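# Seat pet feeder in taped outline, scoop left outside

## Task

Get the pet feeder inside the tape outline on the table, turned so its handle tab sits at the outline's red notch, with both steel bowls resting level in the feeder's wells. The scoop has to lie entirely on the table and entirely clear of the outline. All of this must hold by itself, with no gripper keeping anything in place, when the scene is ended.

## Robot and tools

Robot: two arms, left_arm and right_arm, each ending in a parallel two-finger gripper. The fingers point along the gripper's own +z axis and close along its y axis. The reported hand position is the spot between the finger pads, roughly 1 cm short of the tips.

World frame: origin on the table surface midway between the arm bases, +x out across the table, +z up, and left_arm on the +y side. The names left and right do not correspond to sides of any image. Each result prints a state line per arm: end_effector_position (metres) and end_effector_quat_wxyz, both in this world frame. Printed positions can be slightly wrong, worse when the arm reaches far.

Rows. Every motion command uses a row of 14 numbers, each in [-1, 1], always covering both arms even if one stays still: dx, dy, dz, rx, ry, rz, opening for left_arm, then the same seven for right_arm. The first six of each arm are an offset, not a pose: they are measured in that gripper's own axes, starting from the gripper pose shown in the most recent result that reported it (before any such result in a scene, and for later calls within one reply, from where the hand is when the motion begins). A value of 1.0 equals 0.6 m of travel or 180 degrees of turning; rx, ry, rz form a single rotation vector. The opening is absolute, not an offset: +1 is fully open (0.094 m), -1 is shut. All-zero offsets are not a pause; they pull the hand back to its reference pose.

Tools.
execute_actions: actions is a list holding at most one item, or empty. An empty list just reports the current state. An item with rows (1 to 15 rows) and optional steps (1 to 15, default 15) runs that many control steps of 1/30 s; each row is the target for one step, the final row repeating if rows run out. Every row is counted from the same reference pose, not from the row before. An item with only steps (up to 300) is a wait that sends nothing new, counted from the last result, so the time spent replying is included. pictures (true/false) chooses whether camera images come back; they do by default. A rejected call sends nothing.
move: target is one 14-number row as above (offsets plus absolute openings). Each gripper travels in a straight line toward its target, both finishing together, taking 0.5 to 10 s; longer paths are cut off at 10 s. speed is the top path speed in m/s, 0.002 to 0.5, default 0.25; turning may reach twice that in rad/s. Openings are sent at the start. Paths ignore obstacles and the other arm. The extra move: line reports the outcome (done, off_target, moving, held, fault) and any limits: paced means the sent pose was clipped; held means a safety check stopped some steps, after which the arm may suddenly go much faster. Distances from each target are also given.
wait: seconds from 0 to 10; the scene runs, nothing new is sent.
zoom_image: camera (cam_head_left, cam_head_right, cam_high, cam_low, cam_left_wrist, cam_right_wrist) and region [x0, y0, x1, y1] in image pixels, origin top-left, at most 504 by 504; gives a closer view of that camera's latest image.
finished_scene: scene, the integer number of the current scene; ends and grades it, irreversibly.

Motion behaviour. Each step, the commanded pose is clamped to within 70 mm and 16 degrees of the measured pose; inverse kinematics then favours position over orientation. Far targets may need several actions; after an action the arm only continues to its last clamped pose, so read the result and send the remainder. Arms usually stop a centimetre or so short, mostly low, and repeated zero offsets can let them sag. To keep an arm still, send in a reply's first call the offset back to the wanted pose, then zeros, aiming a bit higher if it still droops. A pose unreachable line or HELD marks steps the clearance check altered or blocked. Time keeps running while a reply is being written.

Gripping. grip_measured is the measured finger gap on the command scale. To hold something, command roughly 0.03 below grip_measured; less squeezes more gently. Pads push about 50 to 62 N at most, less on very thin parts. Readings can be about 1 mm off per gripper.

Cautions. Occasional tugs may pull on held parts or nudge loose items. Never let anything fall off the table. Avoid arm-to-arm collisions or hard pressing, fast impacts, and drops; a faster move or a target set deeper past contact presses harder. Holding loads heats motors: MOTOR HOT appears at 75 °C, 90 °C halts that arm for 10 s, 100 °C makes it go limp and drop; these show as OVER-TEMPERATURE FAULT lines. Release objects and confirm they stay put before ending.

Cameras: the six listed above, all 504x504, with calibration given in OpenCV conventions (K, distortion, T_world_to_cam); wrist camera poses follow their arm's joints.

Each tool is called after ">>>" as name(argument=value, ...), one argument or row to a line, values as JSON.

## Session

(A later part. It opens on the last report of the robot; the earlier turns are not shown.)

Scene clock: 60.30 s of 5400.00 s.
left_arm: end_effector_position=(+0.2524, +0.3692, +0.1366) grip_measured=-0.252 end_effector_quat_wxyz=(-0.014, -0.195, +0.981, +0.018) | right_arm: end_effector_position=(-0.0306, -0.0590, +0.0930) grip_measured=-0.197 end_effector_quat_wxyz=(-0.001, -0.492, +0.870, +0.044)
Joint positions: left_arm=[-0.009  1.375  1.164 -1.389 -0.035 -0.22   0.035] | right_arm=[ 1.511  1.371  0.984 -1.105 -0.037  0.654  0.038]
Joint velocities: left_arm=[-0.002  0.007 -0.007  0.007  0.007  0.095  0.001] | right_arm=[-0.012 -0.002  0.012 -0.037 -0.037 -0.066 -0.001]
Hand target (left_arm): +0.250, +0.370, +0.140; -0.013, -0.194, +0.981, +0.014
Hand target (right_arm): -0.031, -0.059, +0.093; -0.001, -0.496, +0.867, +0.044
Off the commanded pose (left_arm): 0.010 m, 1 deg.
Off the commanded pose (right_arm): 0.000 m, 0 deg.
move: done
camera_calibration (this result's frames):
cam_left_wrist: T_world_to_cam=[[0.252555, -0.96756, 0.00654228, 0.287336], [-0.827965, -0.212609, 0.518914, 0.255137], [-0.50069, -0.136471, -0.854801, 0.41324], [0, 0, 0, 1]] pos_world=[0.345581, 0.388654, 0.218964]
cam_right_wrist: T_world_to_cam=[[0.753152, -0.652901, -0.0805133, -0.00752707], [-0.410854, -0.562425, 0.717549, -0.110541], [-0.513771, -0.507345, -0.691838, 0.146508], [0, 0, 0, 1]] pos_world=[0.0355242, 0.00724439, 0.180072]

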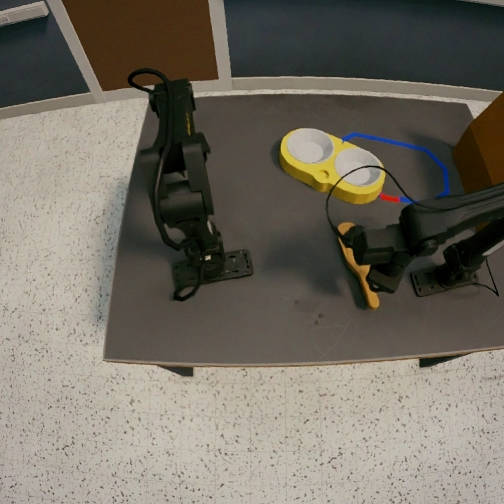

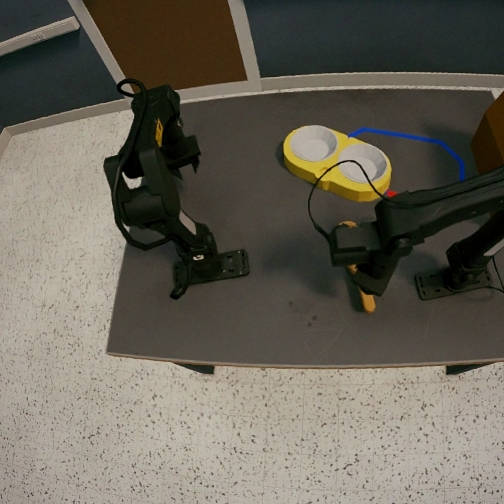

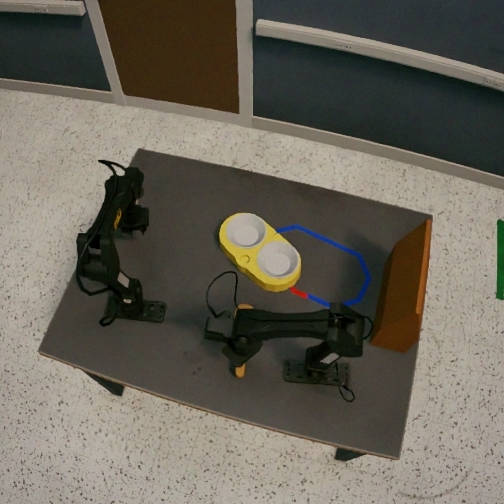

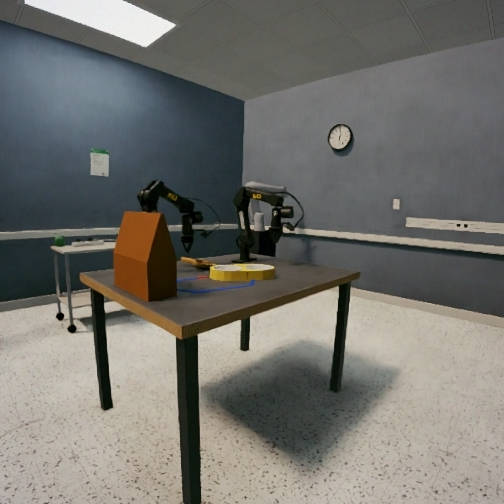

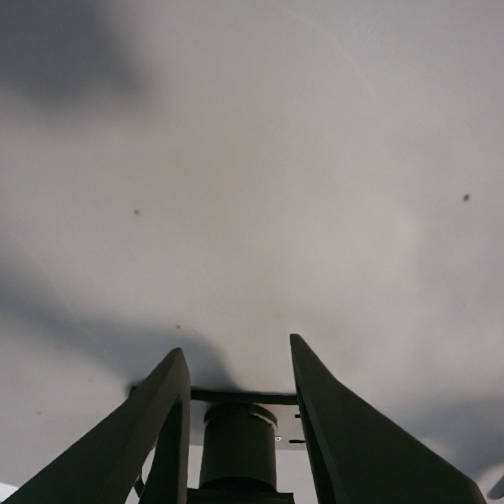

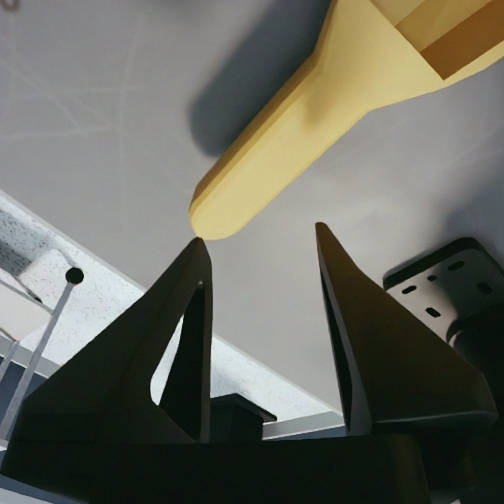

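>>> move(
  target=[0,0,0,0,0,0,-0.25,-0.4,-0.364,0,0.025,0.013,0,-0.2],
)

Scene clock: 64.60 s of 5400.00 s.
left_arm: end_effector_position=(+0.2523, +0.3691, +0.1366) grip_measured=-0.252 end_effector_quat_wxyz=(-0.014, -0.194, +0.981, +0.018) | right_arm: end_effector_position=(+0.2775, +0.0374, +0.0799) grip_measured=-0.197 end_effector_quat_wxyz=(+0.000, -0.489, +0.872, -0.003)
Joint positions: left_arm=[-0.009  1.375  1.164 -1.389 -0.035 -0.217  0.035] | right_arm=[ 0.707  2.212  1.965 -1.325  0.006 -0.145  0.038]
Joint velocities: left_arm=[ 0.002  0.007 -0.002 -0.007 -0.037  0.007  0.001] | right_arm=[ 0.002 -0.002  0.007 -0.022 -0.051  0.022 -0.   ]
Hand target (left_arm): +0.252, +0.369, +0.137; -0.014, -0.195, +0.981, +0.018
Hand target (right_arm): +0.279, +0.037, +0.082; +0.001, -0.493, +0.870, -0.007
Off the commanded pose (left_arm): 0.000 m, 0 deg.
Off the commanded pose (right_arm): 0.007 m, 0 deg.
move: done
camera_calibration (this result's frames):
cam_left_wrist: T_world_to_cam=[[0.249986, -0.968224, 0.00696166, 0.288111], [-0.828324, -0.210131, 0.51935, 0.254168], [-0.501384, -0.135597, -0.854533, 0.413004], [0, 0, 0, 1]] pos_world=[0.345583, 0.388367, 0.218918]
cam_right_wrist: T_world_to_cam=[[0.750429, -0.660899, 0.00829998, -0.183789], [-0.44979, -0.50144, 0.739085, 0.0865024], [-0.484298, -0.558364, -0.673561, 0.336922], [0, 0, 0, 1]] pos_world=[0.339999, 0.110035, 0.16453]

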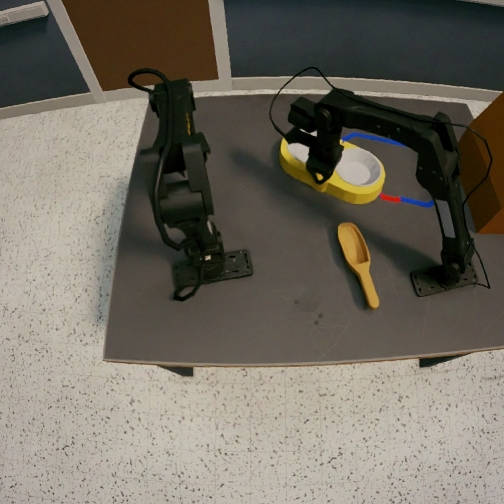

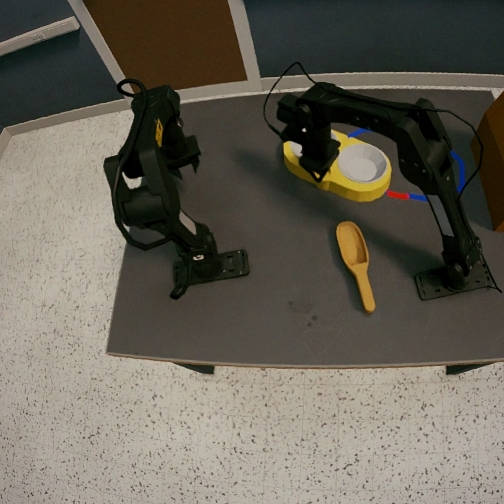

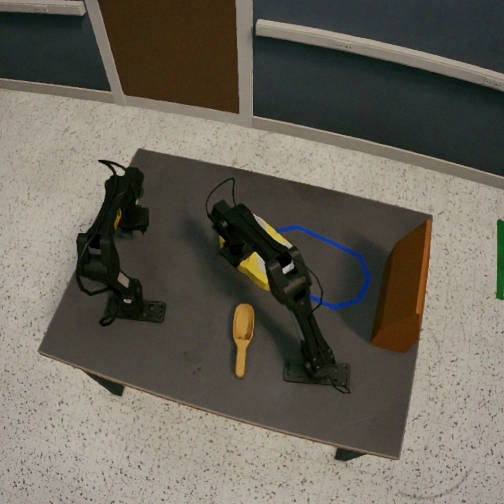

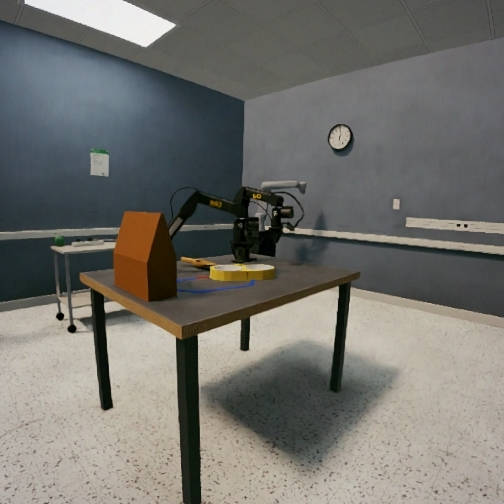

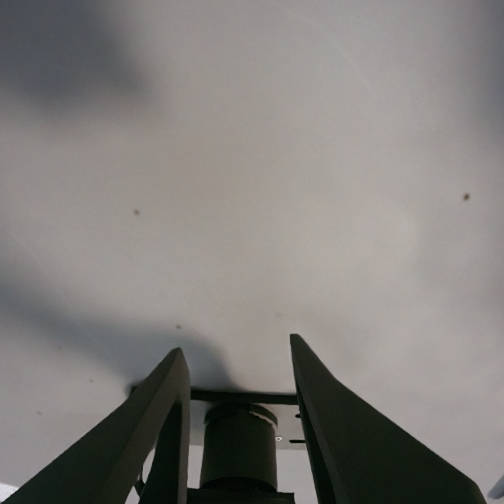

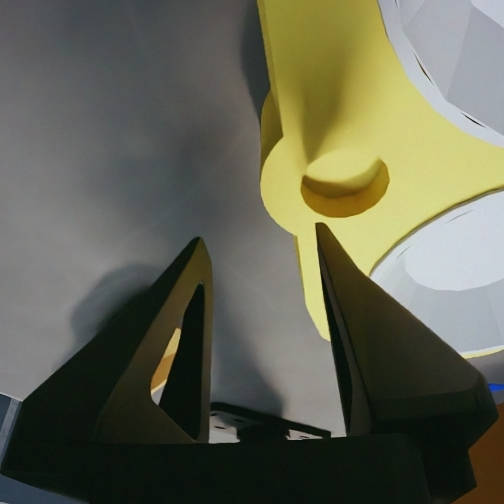

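>>> move(
  target=[0,0,0,0,0,0,-0.25,-0.005,-0.028,0.015,0,0,0,-0.2],
  speed=0.05,
)

>>> move(
  target=[0,0,0,0,0,0,-0.25,0,0,0.03,0,0,0,-0.2],
  speed=0.04,
)

Scene clock: 68.70 s of 5400.00 s.
left_arm: end_effector_position=(+0.2523, +0.3691, +0.1366) grip_measured=-0.252 end_effector_quat_wxyz=(-0.014, -0.194, +0.981, +0.018) | right_arm: end_effector_position=(+0.2877, +0.0293, +0.0721) grip_measured=-0.197 end_effector_quat_wxyz=(-0.006, -0.489, +0.872, -0.005)
Joint positions: left_arm=[-0.009  1.375  1.164 -1.389 -0.035 -0.217  0.035] | right_arm=[ 0.677  2.231  1.965 -1.32   0.006 -0.173  0.038]
Joint velocities: left_arm=[ 0.002 -0.012 -0.012  0.007 -0.051 -0.081  0.   ] | right_arm=[ 0.002  0.007 -0.017  0.007  0.037  0.037  0.001]
Hand target (left_arm): +0.252, +0.369, +0.137; -0.014, -0.194, +0.981, +0.018
Hand target (right_arm): +0.293, +0.031, +0.071; +0.000, -0.489, +0.872, -0.003
Off the commanded pose (left_arm): 0.000 m, 0 deg.
Off the commanded pose (right_arm): 0.006 m, 1 deg.
After step 90, 0.27 s passed at rest.
move: done
camera_calibration (this result's frames):
cam_left_wrist: T_world_to_cam=[[0.249986, -0.968224, 0.00696166, 0.288111], [-0.828324, -0.210131, 0.51935, 0.254168], [-0.501384, -0.135597, -0.854533, 0.413004], [0, 0, 0, 1]] pos_world=[0.345583, 0.388367, 0.218918]
cam_right_wrist: T_world_to_cam=[[0.749243, -0.662243, 0.00827577, -0.196287], [-0.443889, -0.492851, 0.748372, 0.0902204], [-0.491525, -0.564386, -0.663228, 0.333602], [0, 0, 0, 1]] pos_world=[0.351089, 0.102756, 0.15536]

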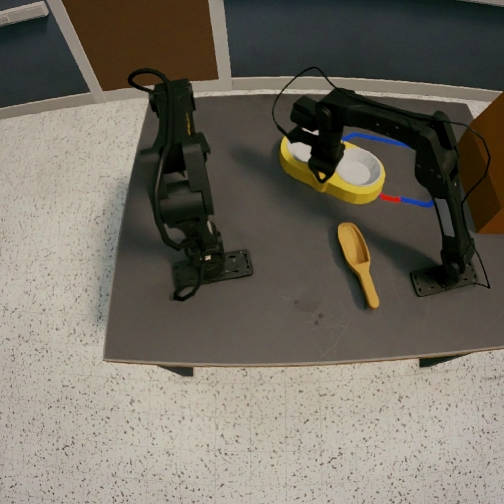

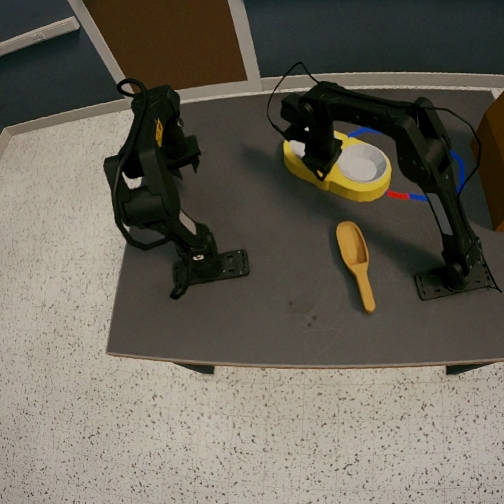

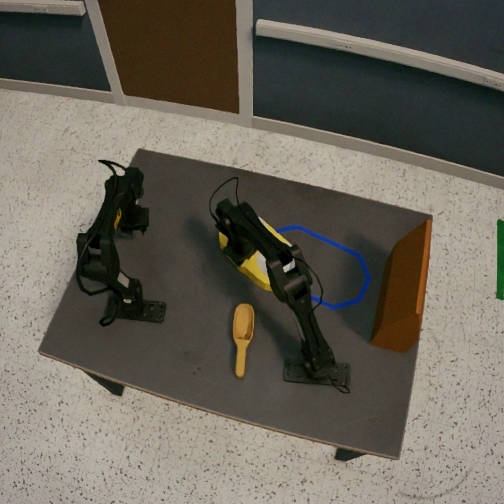

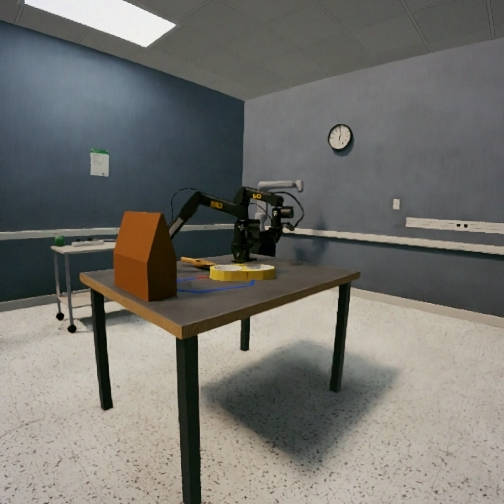

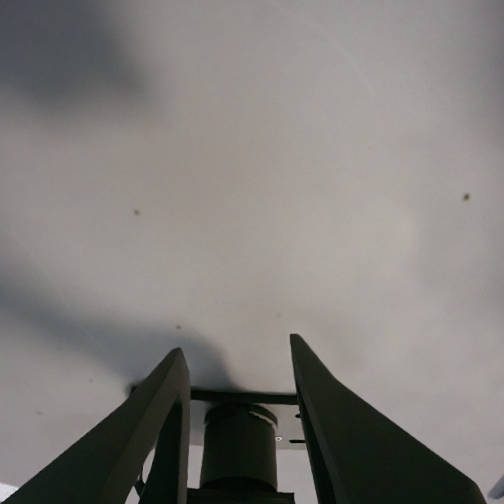

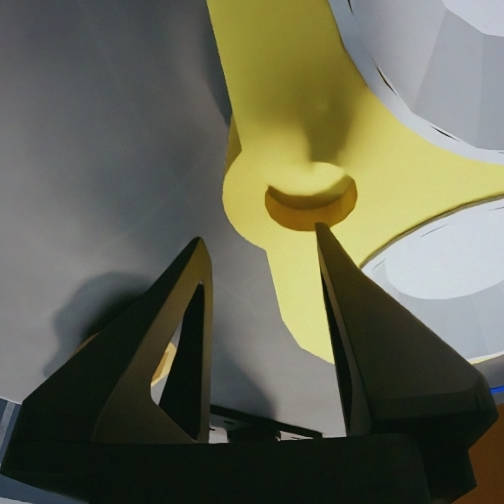

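Scene clock: 69.60 s of 5400.00 s.
left_arm: end_effector_position=(+0.2523, +0.3691, +0.1366) grip_measured=-0.252 end_effector_quat_wxyz=(-0.014, -0.194, +0.981, +0.018) | right_arm: end_effector_position=(+0.2875, +0.0291, +0.0590) grip_measured=-0.197 end_effector_quat_wxyz=(-0.006, -0.489, +0.872, -0.005)
Joint positions: left_arm=[-0.009  1.375  1.164 -1.389 -0.035 -0.217  0.035] | right_arm=[ 0.677  2.231  1.913 -1.266  0.006 -0.173  0.038]
Joint velocities: left_arm=[ 0.007  0.007 -0.002  0.066  0.037 -0.066  0.   ] | right_arm=[-0.007 -0.007  0.007 -0.066  0.066 -0.022  0.   ]
Hand target (left_arm): +0.252, +0.369, +0.137; -0.014, -0.194, +0.981, +0.018
Hand target (right_arm): +0.287, +0.029, +0.054; -0.006, -0.489, +0.872, -0.005
Off the commanded pose (left_arm): 0.000 m, 0 deg.
Off the commanded pose (right_arm): 0.005 m, 0 deg.
move: done
camera_calibration (this result's frames):
cam_left_wrist: T_world_to_cam=[[0.249986, -0.968224, 0.00696166, 0.288111], [-0.828324, -0.210131, 0.51935, 0.254168], [-0.501384, -0.135597, -0.854533, 0.413004], [0, 0, 0, 1]] pos_world=[0.345583, 0.388367, 0.218918]
cam_right_wrist: T_world_to_cam=[[0.749235, -0.662253, 0.00827393, -0.196176], [-0.444644, -0.493707, 0.747359, 0.100105], [-0.490856, -0.563626, -0.664369, 0.324558], [0, 0, 0, 1]] pos_world=[0.350804, 0.102434, 0.142435]

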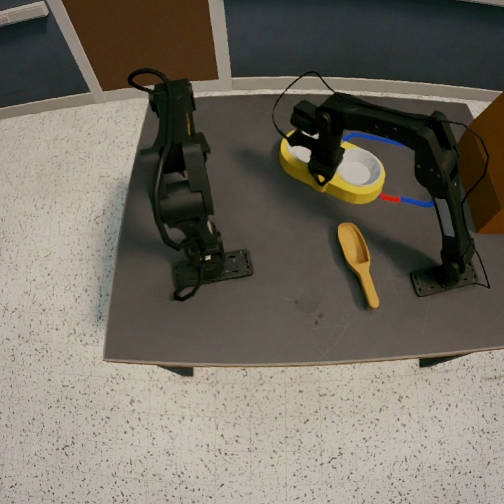

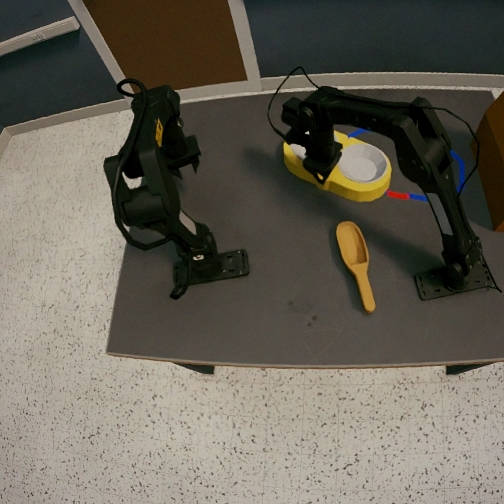

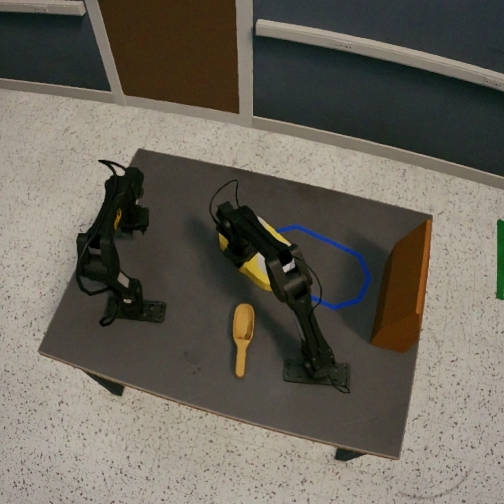

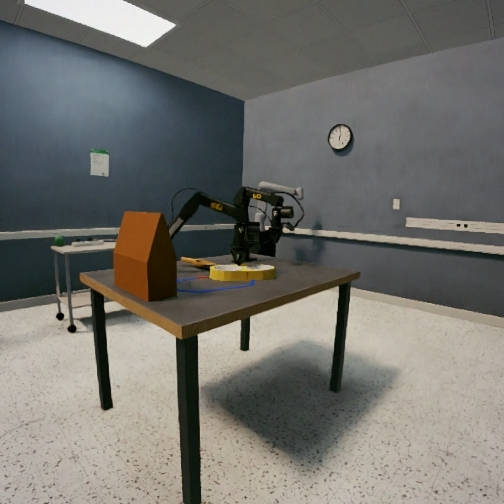

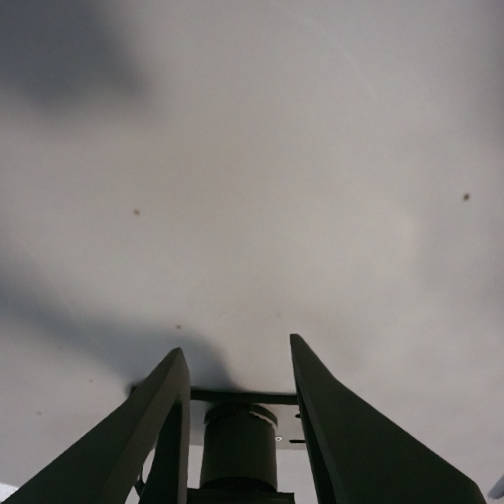

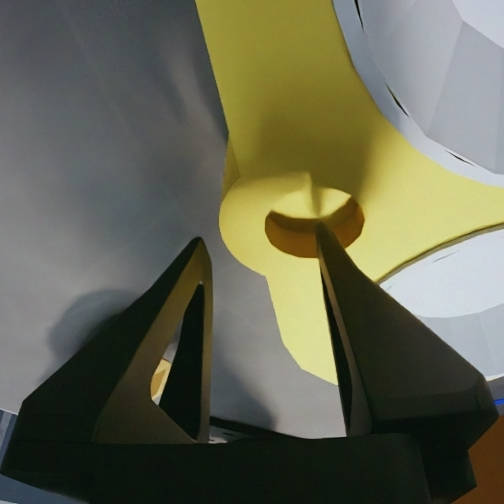

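>>> move(
  target=[0,0,0,0,0,0,-0.25,-0.008,0.01,0.034,0,0,0,-0.25],
  speed=0.04,
)

>>> move(
  target=[0,0,0,0,0,0,-0.25,0,0,0.006,0,0,0,-0.8],
)

Scene clock: 72.50 s of 5400.00 s.
left_arm: end_effector_position=(+0.2523, +0.3691, +0.1366) grip_measured=-0.252 end_effector_quat_wxyz=(-0.014, -0.194, +0.981, +0.018) | right_arm: end_effector_position=(+0.2883, +0.0333, +0.0492) grip_measured=-0.247 end_effector_quat_wxyz=(+0.000, -0.488, +0.873, -0.004)
Joint positions: left_arm=[-0.009  1.375  1.164 -1.389 -0.035 -0.217  0.035] | right_arm=[ 0.683  2.239  1.887 -1.221  0.008 -0.165  0.035]
Joint velocities: left_arm=[ 0.012 -0.002 -0.022 -0.007 -0.037  0.007 -0.   ] | right_arm=[ 0.007 -0.002 -0.007 -0.051 -0.022 -0.007 -0.001]
Hand target (left_arm): +0.252, +0.369, +0.137; -0.014, -0.194, +0.981, +0.018
Hand target (right_arm): +0.284, +0.036, +0.039; -0.006, -0.489, +0.872, -0.005
Off the commanded pose (left_arm): 0.000 m, 0 deg.
Off the commanded pose (right_arm): 0.012 m, 1 deg.
move: off_target (right_arm)
camera_calibration (this result's frames):
cam_left_wrist: T_world_to_cam=[[0.249986, -0.968224, 0.00696166, 0.288111], [-0.828324, -0.210131, 0.51935, 0.254168], [-0.501384, -0.135597, -0.854533, 0.413004], [0, 0, 0, 1]] pos_world=[0.345583, 0.388367, 0.218918]
cam_right_wrist: T_world_to_cam=[[0.747636, -0.664018, 0.0109451, -0.193532], [-0.45312, -0.497993, 0.739381, 0.112848], [-0.485512, -0.557748, -0.673198, 0.319534], [0, 0, 0, 1]] pos_world=[0.350963, 0.105908, 0.13379]

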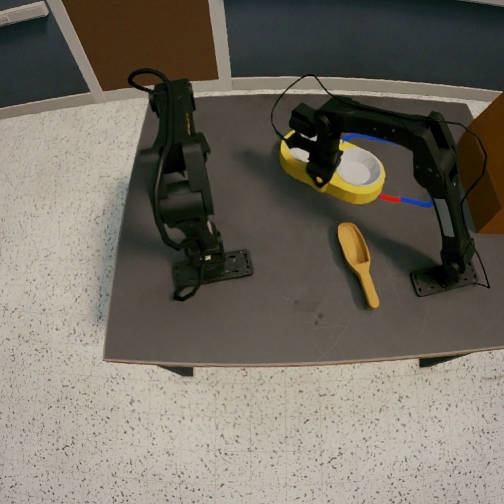

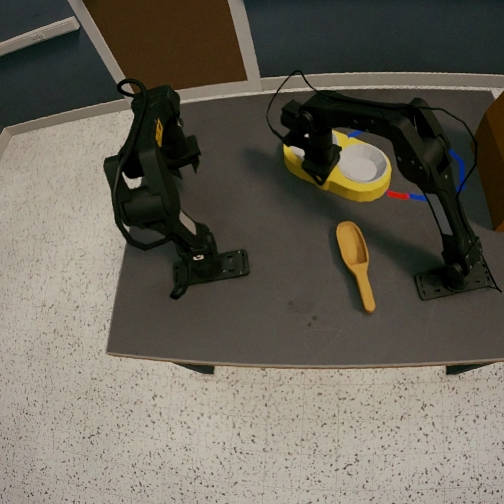

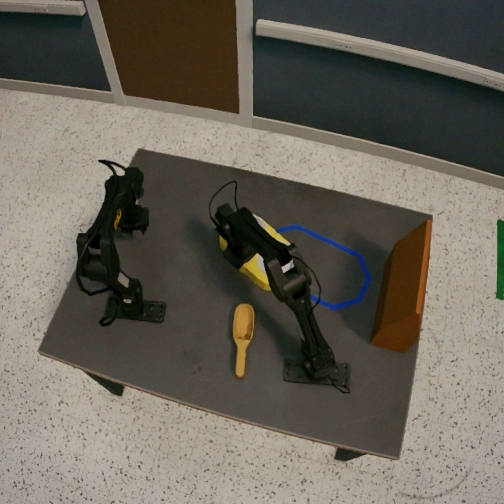

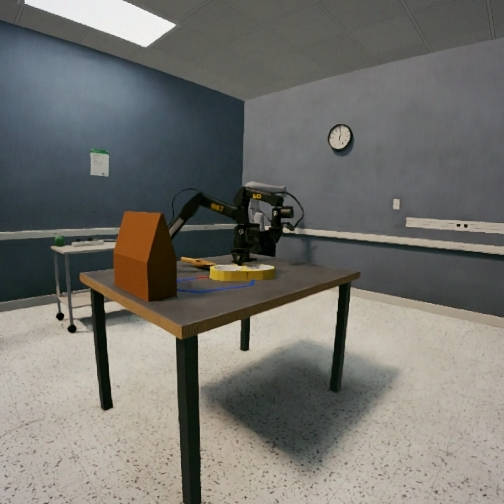

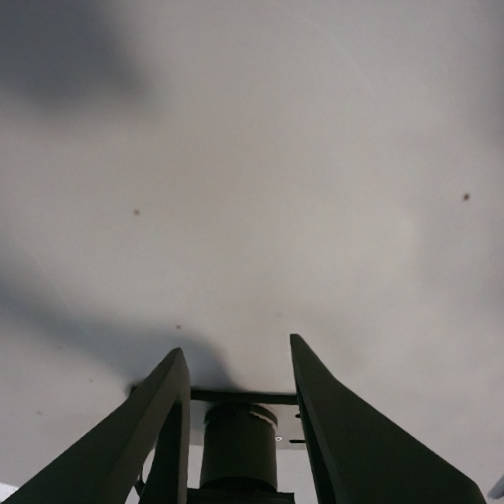

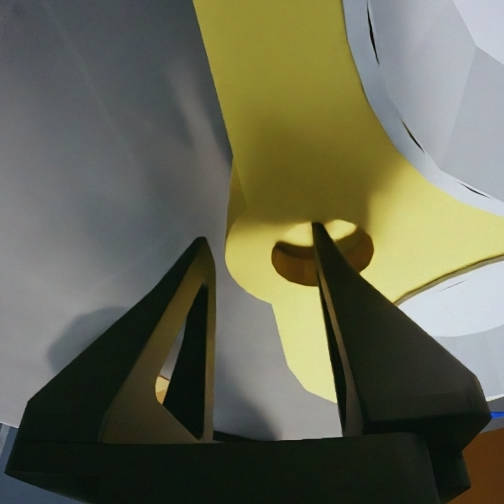

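Scene clock: 73.20 s of 5400.00 s.
left_arm: end_effector_position=(+0.2523, +0.3691, +0.1366) grip_measured=-0.252 end_effector_quat_wxyz=(-0.014, -0.194, +0.981, +0.018) | right_arm: end_effector_position=(+0.2880, +0.0335, +0.0492) grip_measured=-0.676 end_effector_quat_wxyz=(+0.000, -0.487, +0.873, -0.004)
Joint positions: left_arm=[-0.009  1.375  1.164 -1.389 -0.035 -0.217  0.035] | right_arm=[ 0.684  2.239  1.887 -1.221  0.007 -0.163  0.015]
Joint velocities: left_arm=[ 0.017 -0.017 -0.002 -0.007  0.037 -0.037  0.001] | right_arm=[ 0.002 -0.007 -0.012 -0.037 -0.022  0.007  0.001]
Hand target (left_arm): +0.252, +0.369, +0.137; -0.014, -0.194, +0.981, +0.018
Hand target (right_arm): +0.288, +0.033, +0.046; +0.000, -0.488, +0.873, -0.004
Off the commanded pose (left_arm): 0.000 m, 0 deg.
Off the commanded pose (right_arm): 0.004 m, 0 deg.
move: done
camera_calibration (this result's frames):
cam_left_wrist: T_world_to_cam=[[0.249986, -0.968224, 0.00696166, 0.288111], [-0.828324, -0.210131, 0.51935, 0.254168], [-0.501384, -0.135597, -0.854533, 0.413004], [0, 0, 0, 1]] pos_world=[0.345583, 0.388367, 0.218918]
cam_right_wrist: T_world_to_cam=[[0.746632, -0.665165, 0.00980877, -0.19278], [-0.453067, -0.49765, 0.739645, 0.11274], [-0.487105, -0.556687, -0.672926, 0.319873], [0, 0, 0, 1]] pos_world=[0.350826, 0.105943, 0.133754]

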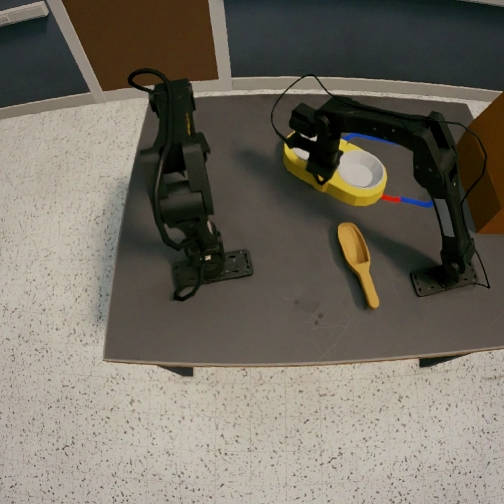

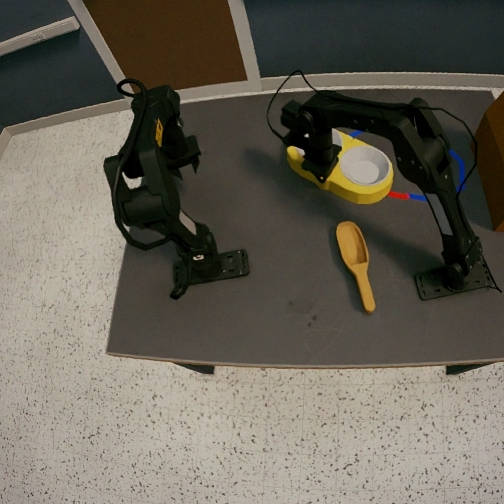

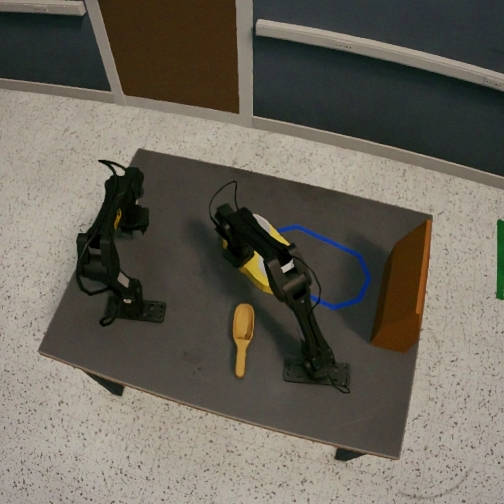

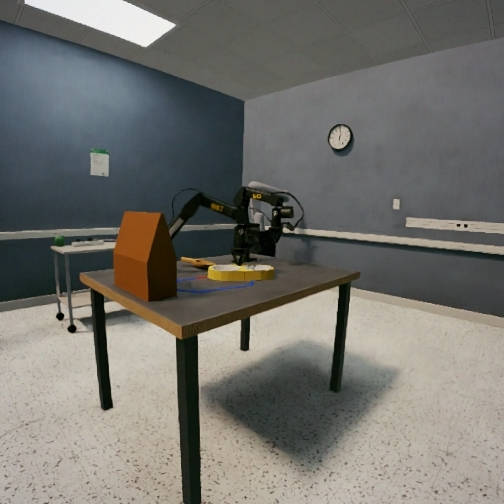

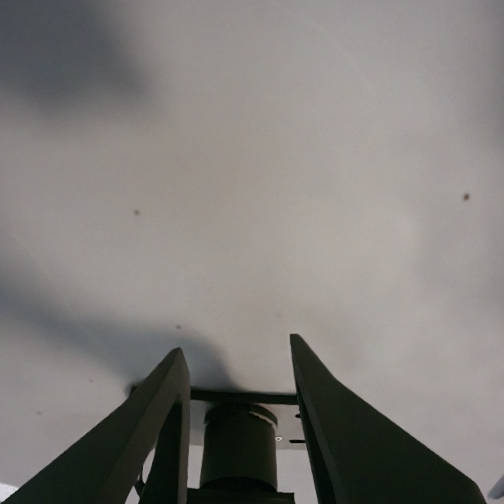

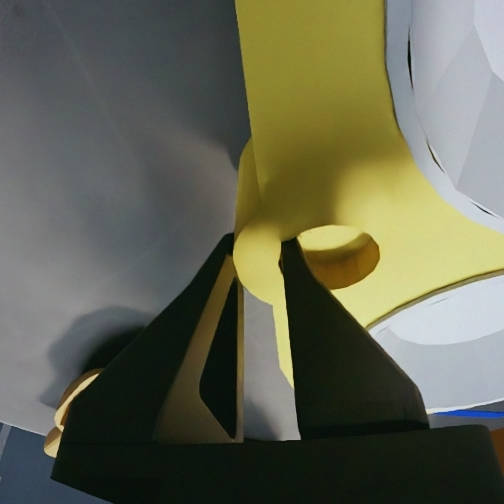

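>>> move(
  target=[0,0,0,0,0,0,-0.25,0.31,-0.157,0.012,0,0,-0.11,-0.8],
  speed=0.1,
)

>>> zoom_image(
  camera="cam_head_left",
  region=[300,90,500,240],
)

>>> zoom_image(
  camera="cam_high",
  region=[230,190,400,330],
)

Scene clock: 78.10 s of 5400.00 s.
left_arm: end_effector_position=(+0.2523, +0.3691, +0.1366) grip_measured=-0.252 end_effector_quat_wxyz=(-0.014, -0.194, +0.981, +0.018) | right_arm: end_effector_position=(+0.2769, -0.1694, +0.0467) grip_measured=-0.676 end_effector_quat_wxyz=(+0.000, -0.627, +0.779, -0.005)
Joint positions: left_arm=[-0.009  1.375  1.164 -1.389 -0.035 -0.217  0.035] | right_arm=[ 0.256  1.731  1.151 -0.987  0.009 -0.927  0.015]
Joint velocities: left_arm=[ 0.012  0.012  0.012 -0.022  0.007 -0.081 -0.001] | right_arm=[-0.007 -0.002  0.002  0.051 -0.051 -0.022 -0.   ]
Hand target (left_arm): +0.252, +0.369, +0.137; -0.014, -0.194, +0.981, +0.018
Hand target (right_arm): +0.274, -0.176, +0.043; -0.004, -0.630, +0.777, -0.006
Off the commanded pose (left_arm): 0.000 m, 0 deg.
Off the commanded pose (right_arm): 0.009 m, 1 deg.
move: done
camera_calibration (this result's frames):
cam_left_wrist: T_world_to_cam=[[0.249986, -0.968224, 0.00696166, 0.288111], [-0.828324, -0.210131, 0.51935, 0.254168], [-0.501384, -0.135597, -0.854533, 0.413004], [0, 0, 0, 1]] pos_world=[0.345583, 0.388367, 0.218918]
cam_right_wrist: T_world_to_cam=[[0.924642, -0.380662, 0.011576, -0.320624], [-0.263544, -0.617625, 0.741002, -0.0642342], [-0.274922, -0.688212, -0.671403, 0.118709], [0, 0, 0, 1]] pos_world=[0.312169, -0.0800247, 0.131011]

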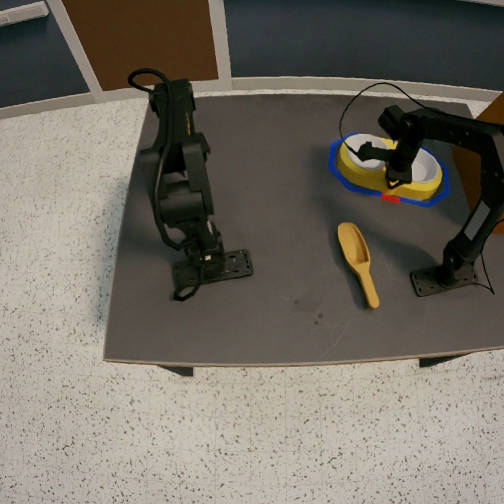

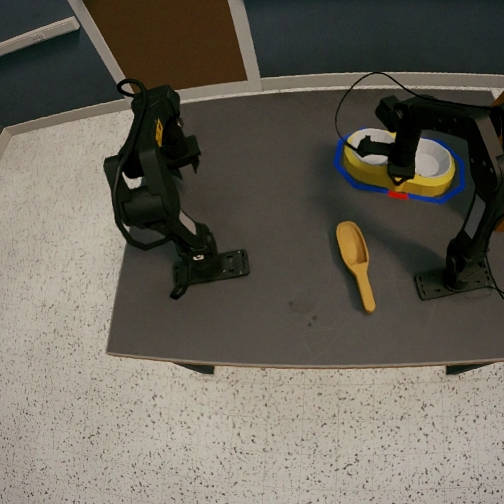

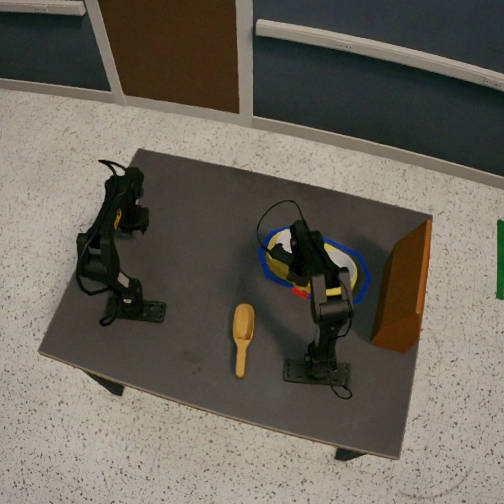

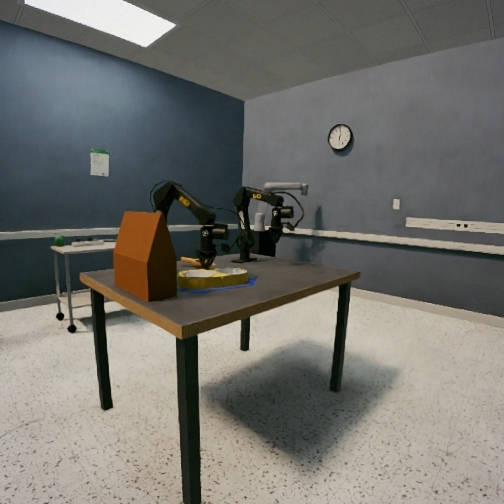

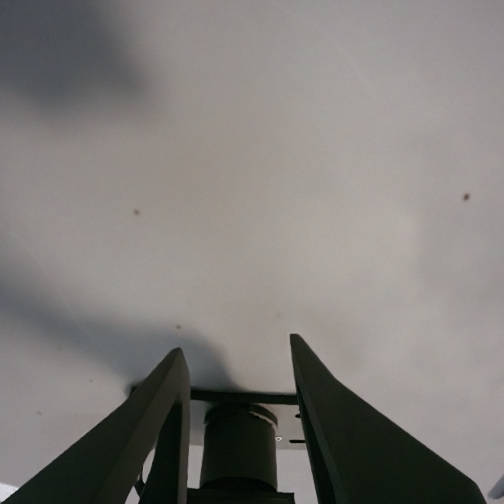

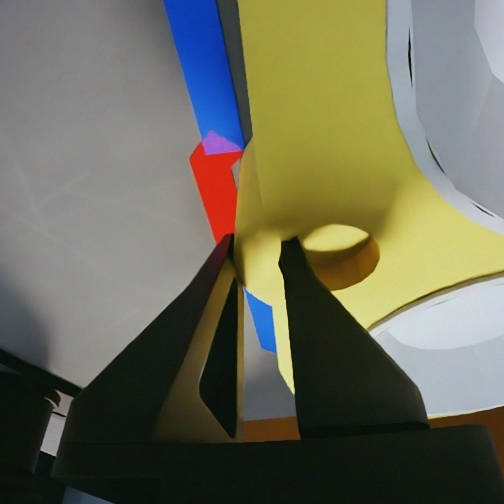

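Region (300, 90, 500, 240) of cam_head_left's 504x504 image, scaled by 2.520, with more detail than that image has; it fills the top 378 rows of this view, and the rest is white.

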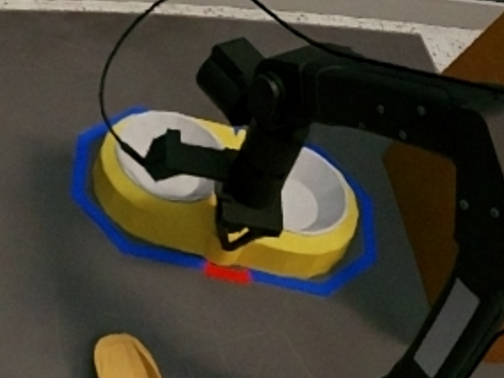

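Region (230, 190, 400, 330) of cam_high's 504x504 image, scaled by 2.965, with more detail than that image has; it fills the top 415 rows of this view, and the rest is white.

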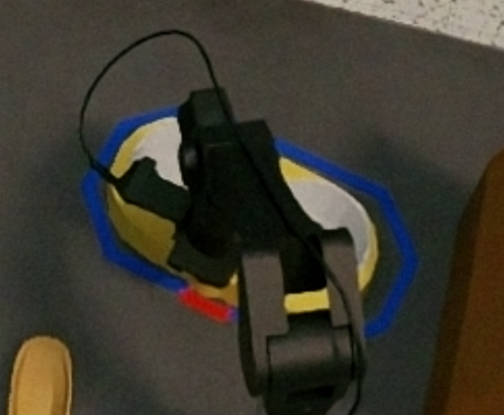

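>>> move(
  target=[0,0,0,0,0,0,-0.25,0.033,-0.018,0.004,0,0,-0.02,-0.8],
  speed=0.05,
)

>>> zoom_image(
  camera="cam_head_left",
  region=[300,90,500,240],
)

>>> zoom_image(
  camera="cam_high",
  region=[230,190,400,330],
)

Scene clock: 82.10 s of 5400.00 s.
left_arm: end_effector_position=(+0.2523, +0.3691, +0.1366) grip_measured=-0.252 end_effector_quat_wxyz=(-0.014, -0.194, +0.981, +0.018) | right_arm: end_effector_position=(+0.2837, -0.1855, +0.0467) grip_measured=-0.676 end_effector_quat_wxyz=(+0.000, -0.649, +0.760, -0.004)
Joint positions: left_arm=[-0.009  1.375  1.164 -1.389 -0.035 -0.217  0.035] | right_arm=[ 0.197  1.731  1.151 -0.987  0.007 -1.046  0.015]
Joint velocities: left_arm=[-0.002  0.012 -0.022 -0.051 -0.022  0.007  0.001] | right_arm=[-0.017 -0.002  0.027 -0.007 -0.022 -0.007  0.001]
Hand target (left_arm): +0.252, +0.369, +0.137; -0.014, -0.194, +0.981, +0.018
Hand target (right_arm): +0.283, -0.191, +0.044; -0.001, -0.651, +0.759, -0.005
Off the commanded pose (left_arm): 0.000 m, 0 deg.
Off the commanded pose (right_arm): 0.006 m, 0 deg.
After step 90, 0.10 s passed at rest.
move: done
camera_calibration (this result's frames):
cam_left_wrist: T_world_to_cam=[[0.249986, -0.968224, 0.00696166, 0.288111], [-0.828324, -0.210131, 0.51935, 0.254168], [-0.501384, -0.135597, -0.854533, 0.413004], [0, 0, 0, 1]] pos_world=[0.345583, 0.388367, 0.218918]
cam_right_wrist: T_world_to_cam=[[0.94554, -0.325368, 0.00953375, -0.328564], [-0.225327, -0.633115, 0.740535, -0.0861027], [-0.23491, -0.702354, -0.67195, 0.0955203], [0, 0, 0, 1]] pos_world=[0.313708, -0.094328, 0.131079]

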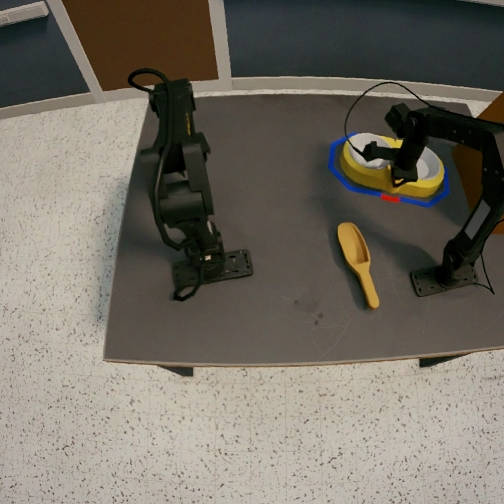

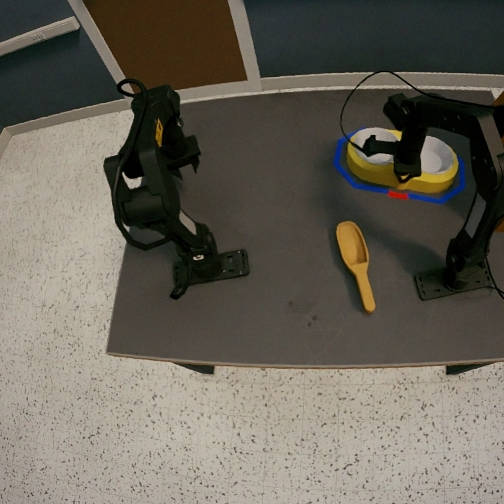

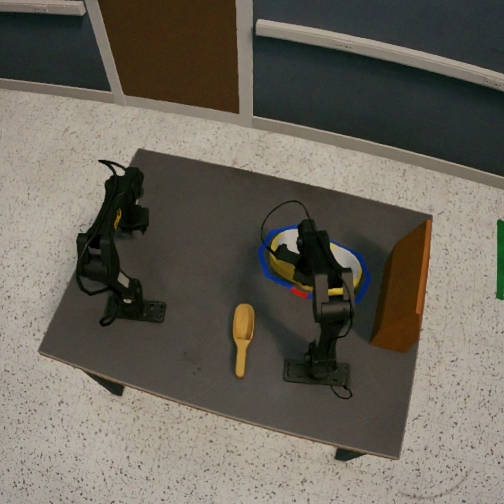

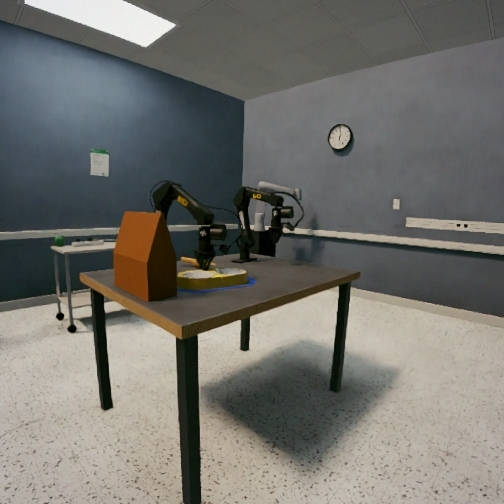

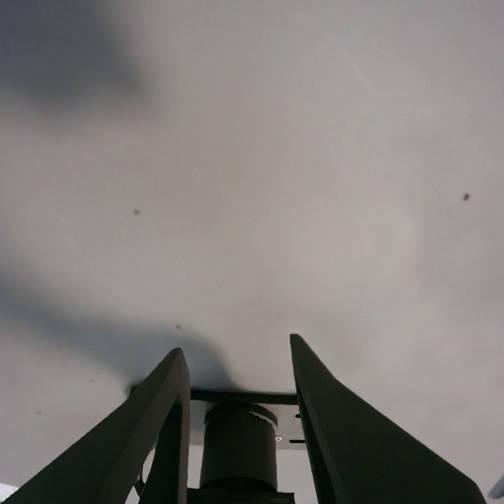

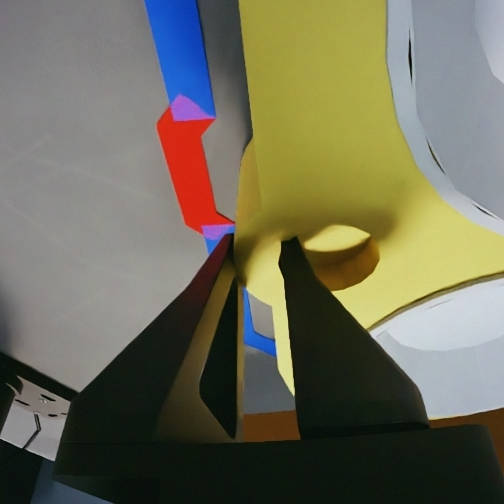

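Region (300, 90, 500, 240) of cam_head_left's 504x504 image, scaled by 2.520, with more detail than that image has; it fills the top 378 rows of this view, and the rest is white.

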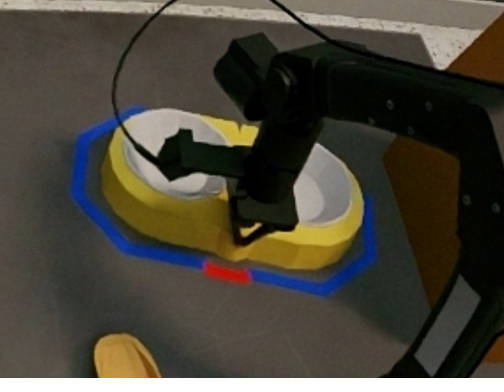

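Region (230, 190, 400, 330) of cam_high's 504x504 image, scaled by 2.965, with more detail than that image has; it fills the top 415 rows of this view, and the rest is white.

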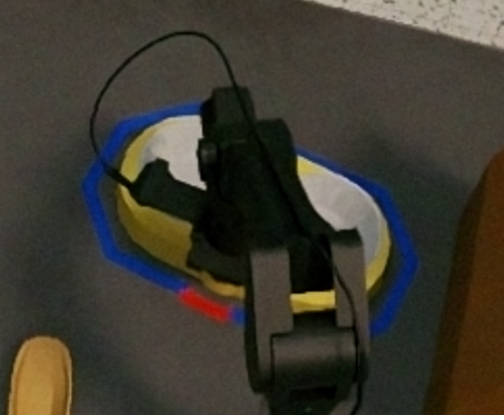

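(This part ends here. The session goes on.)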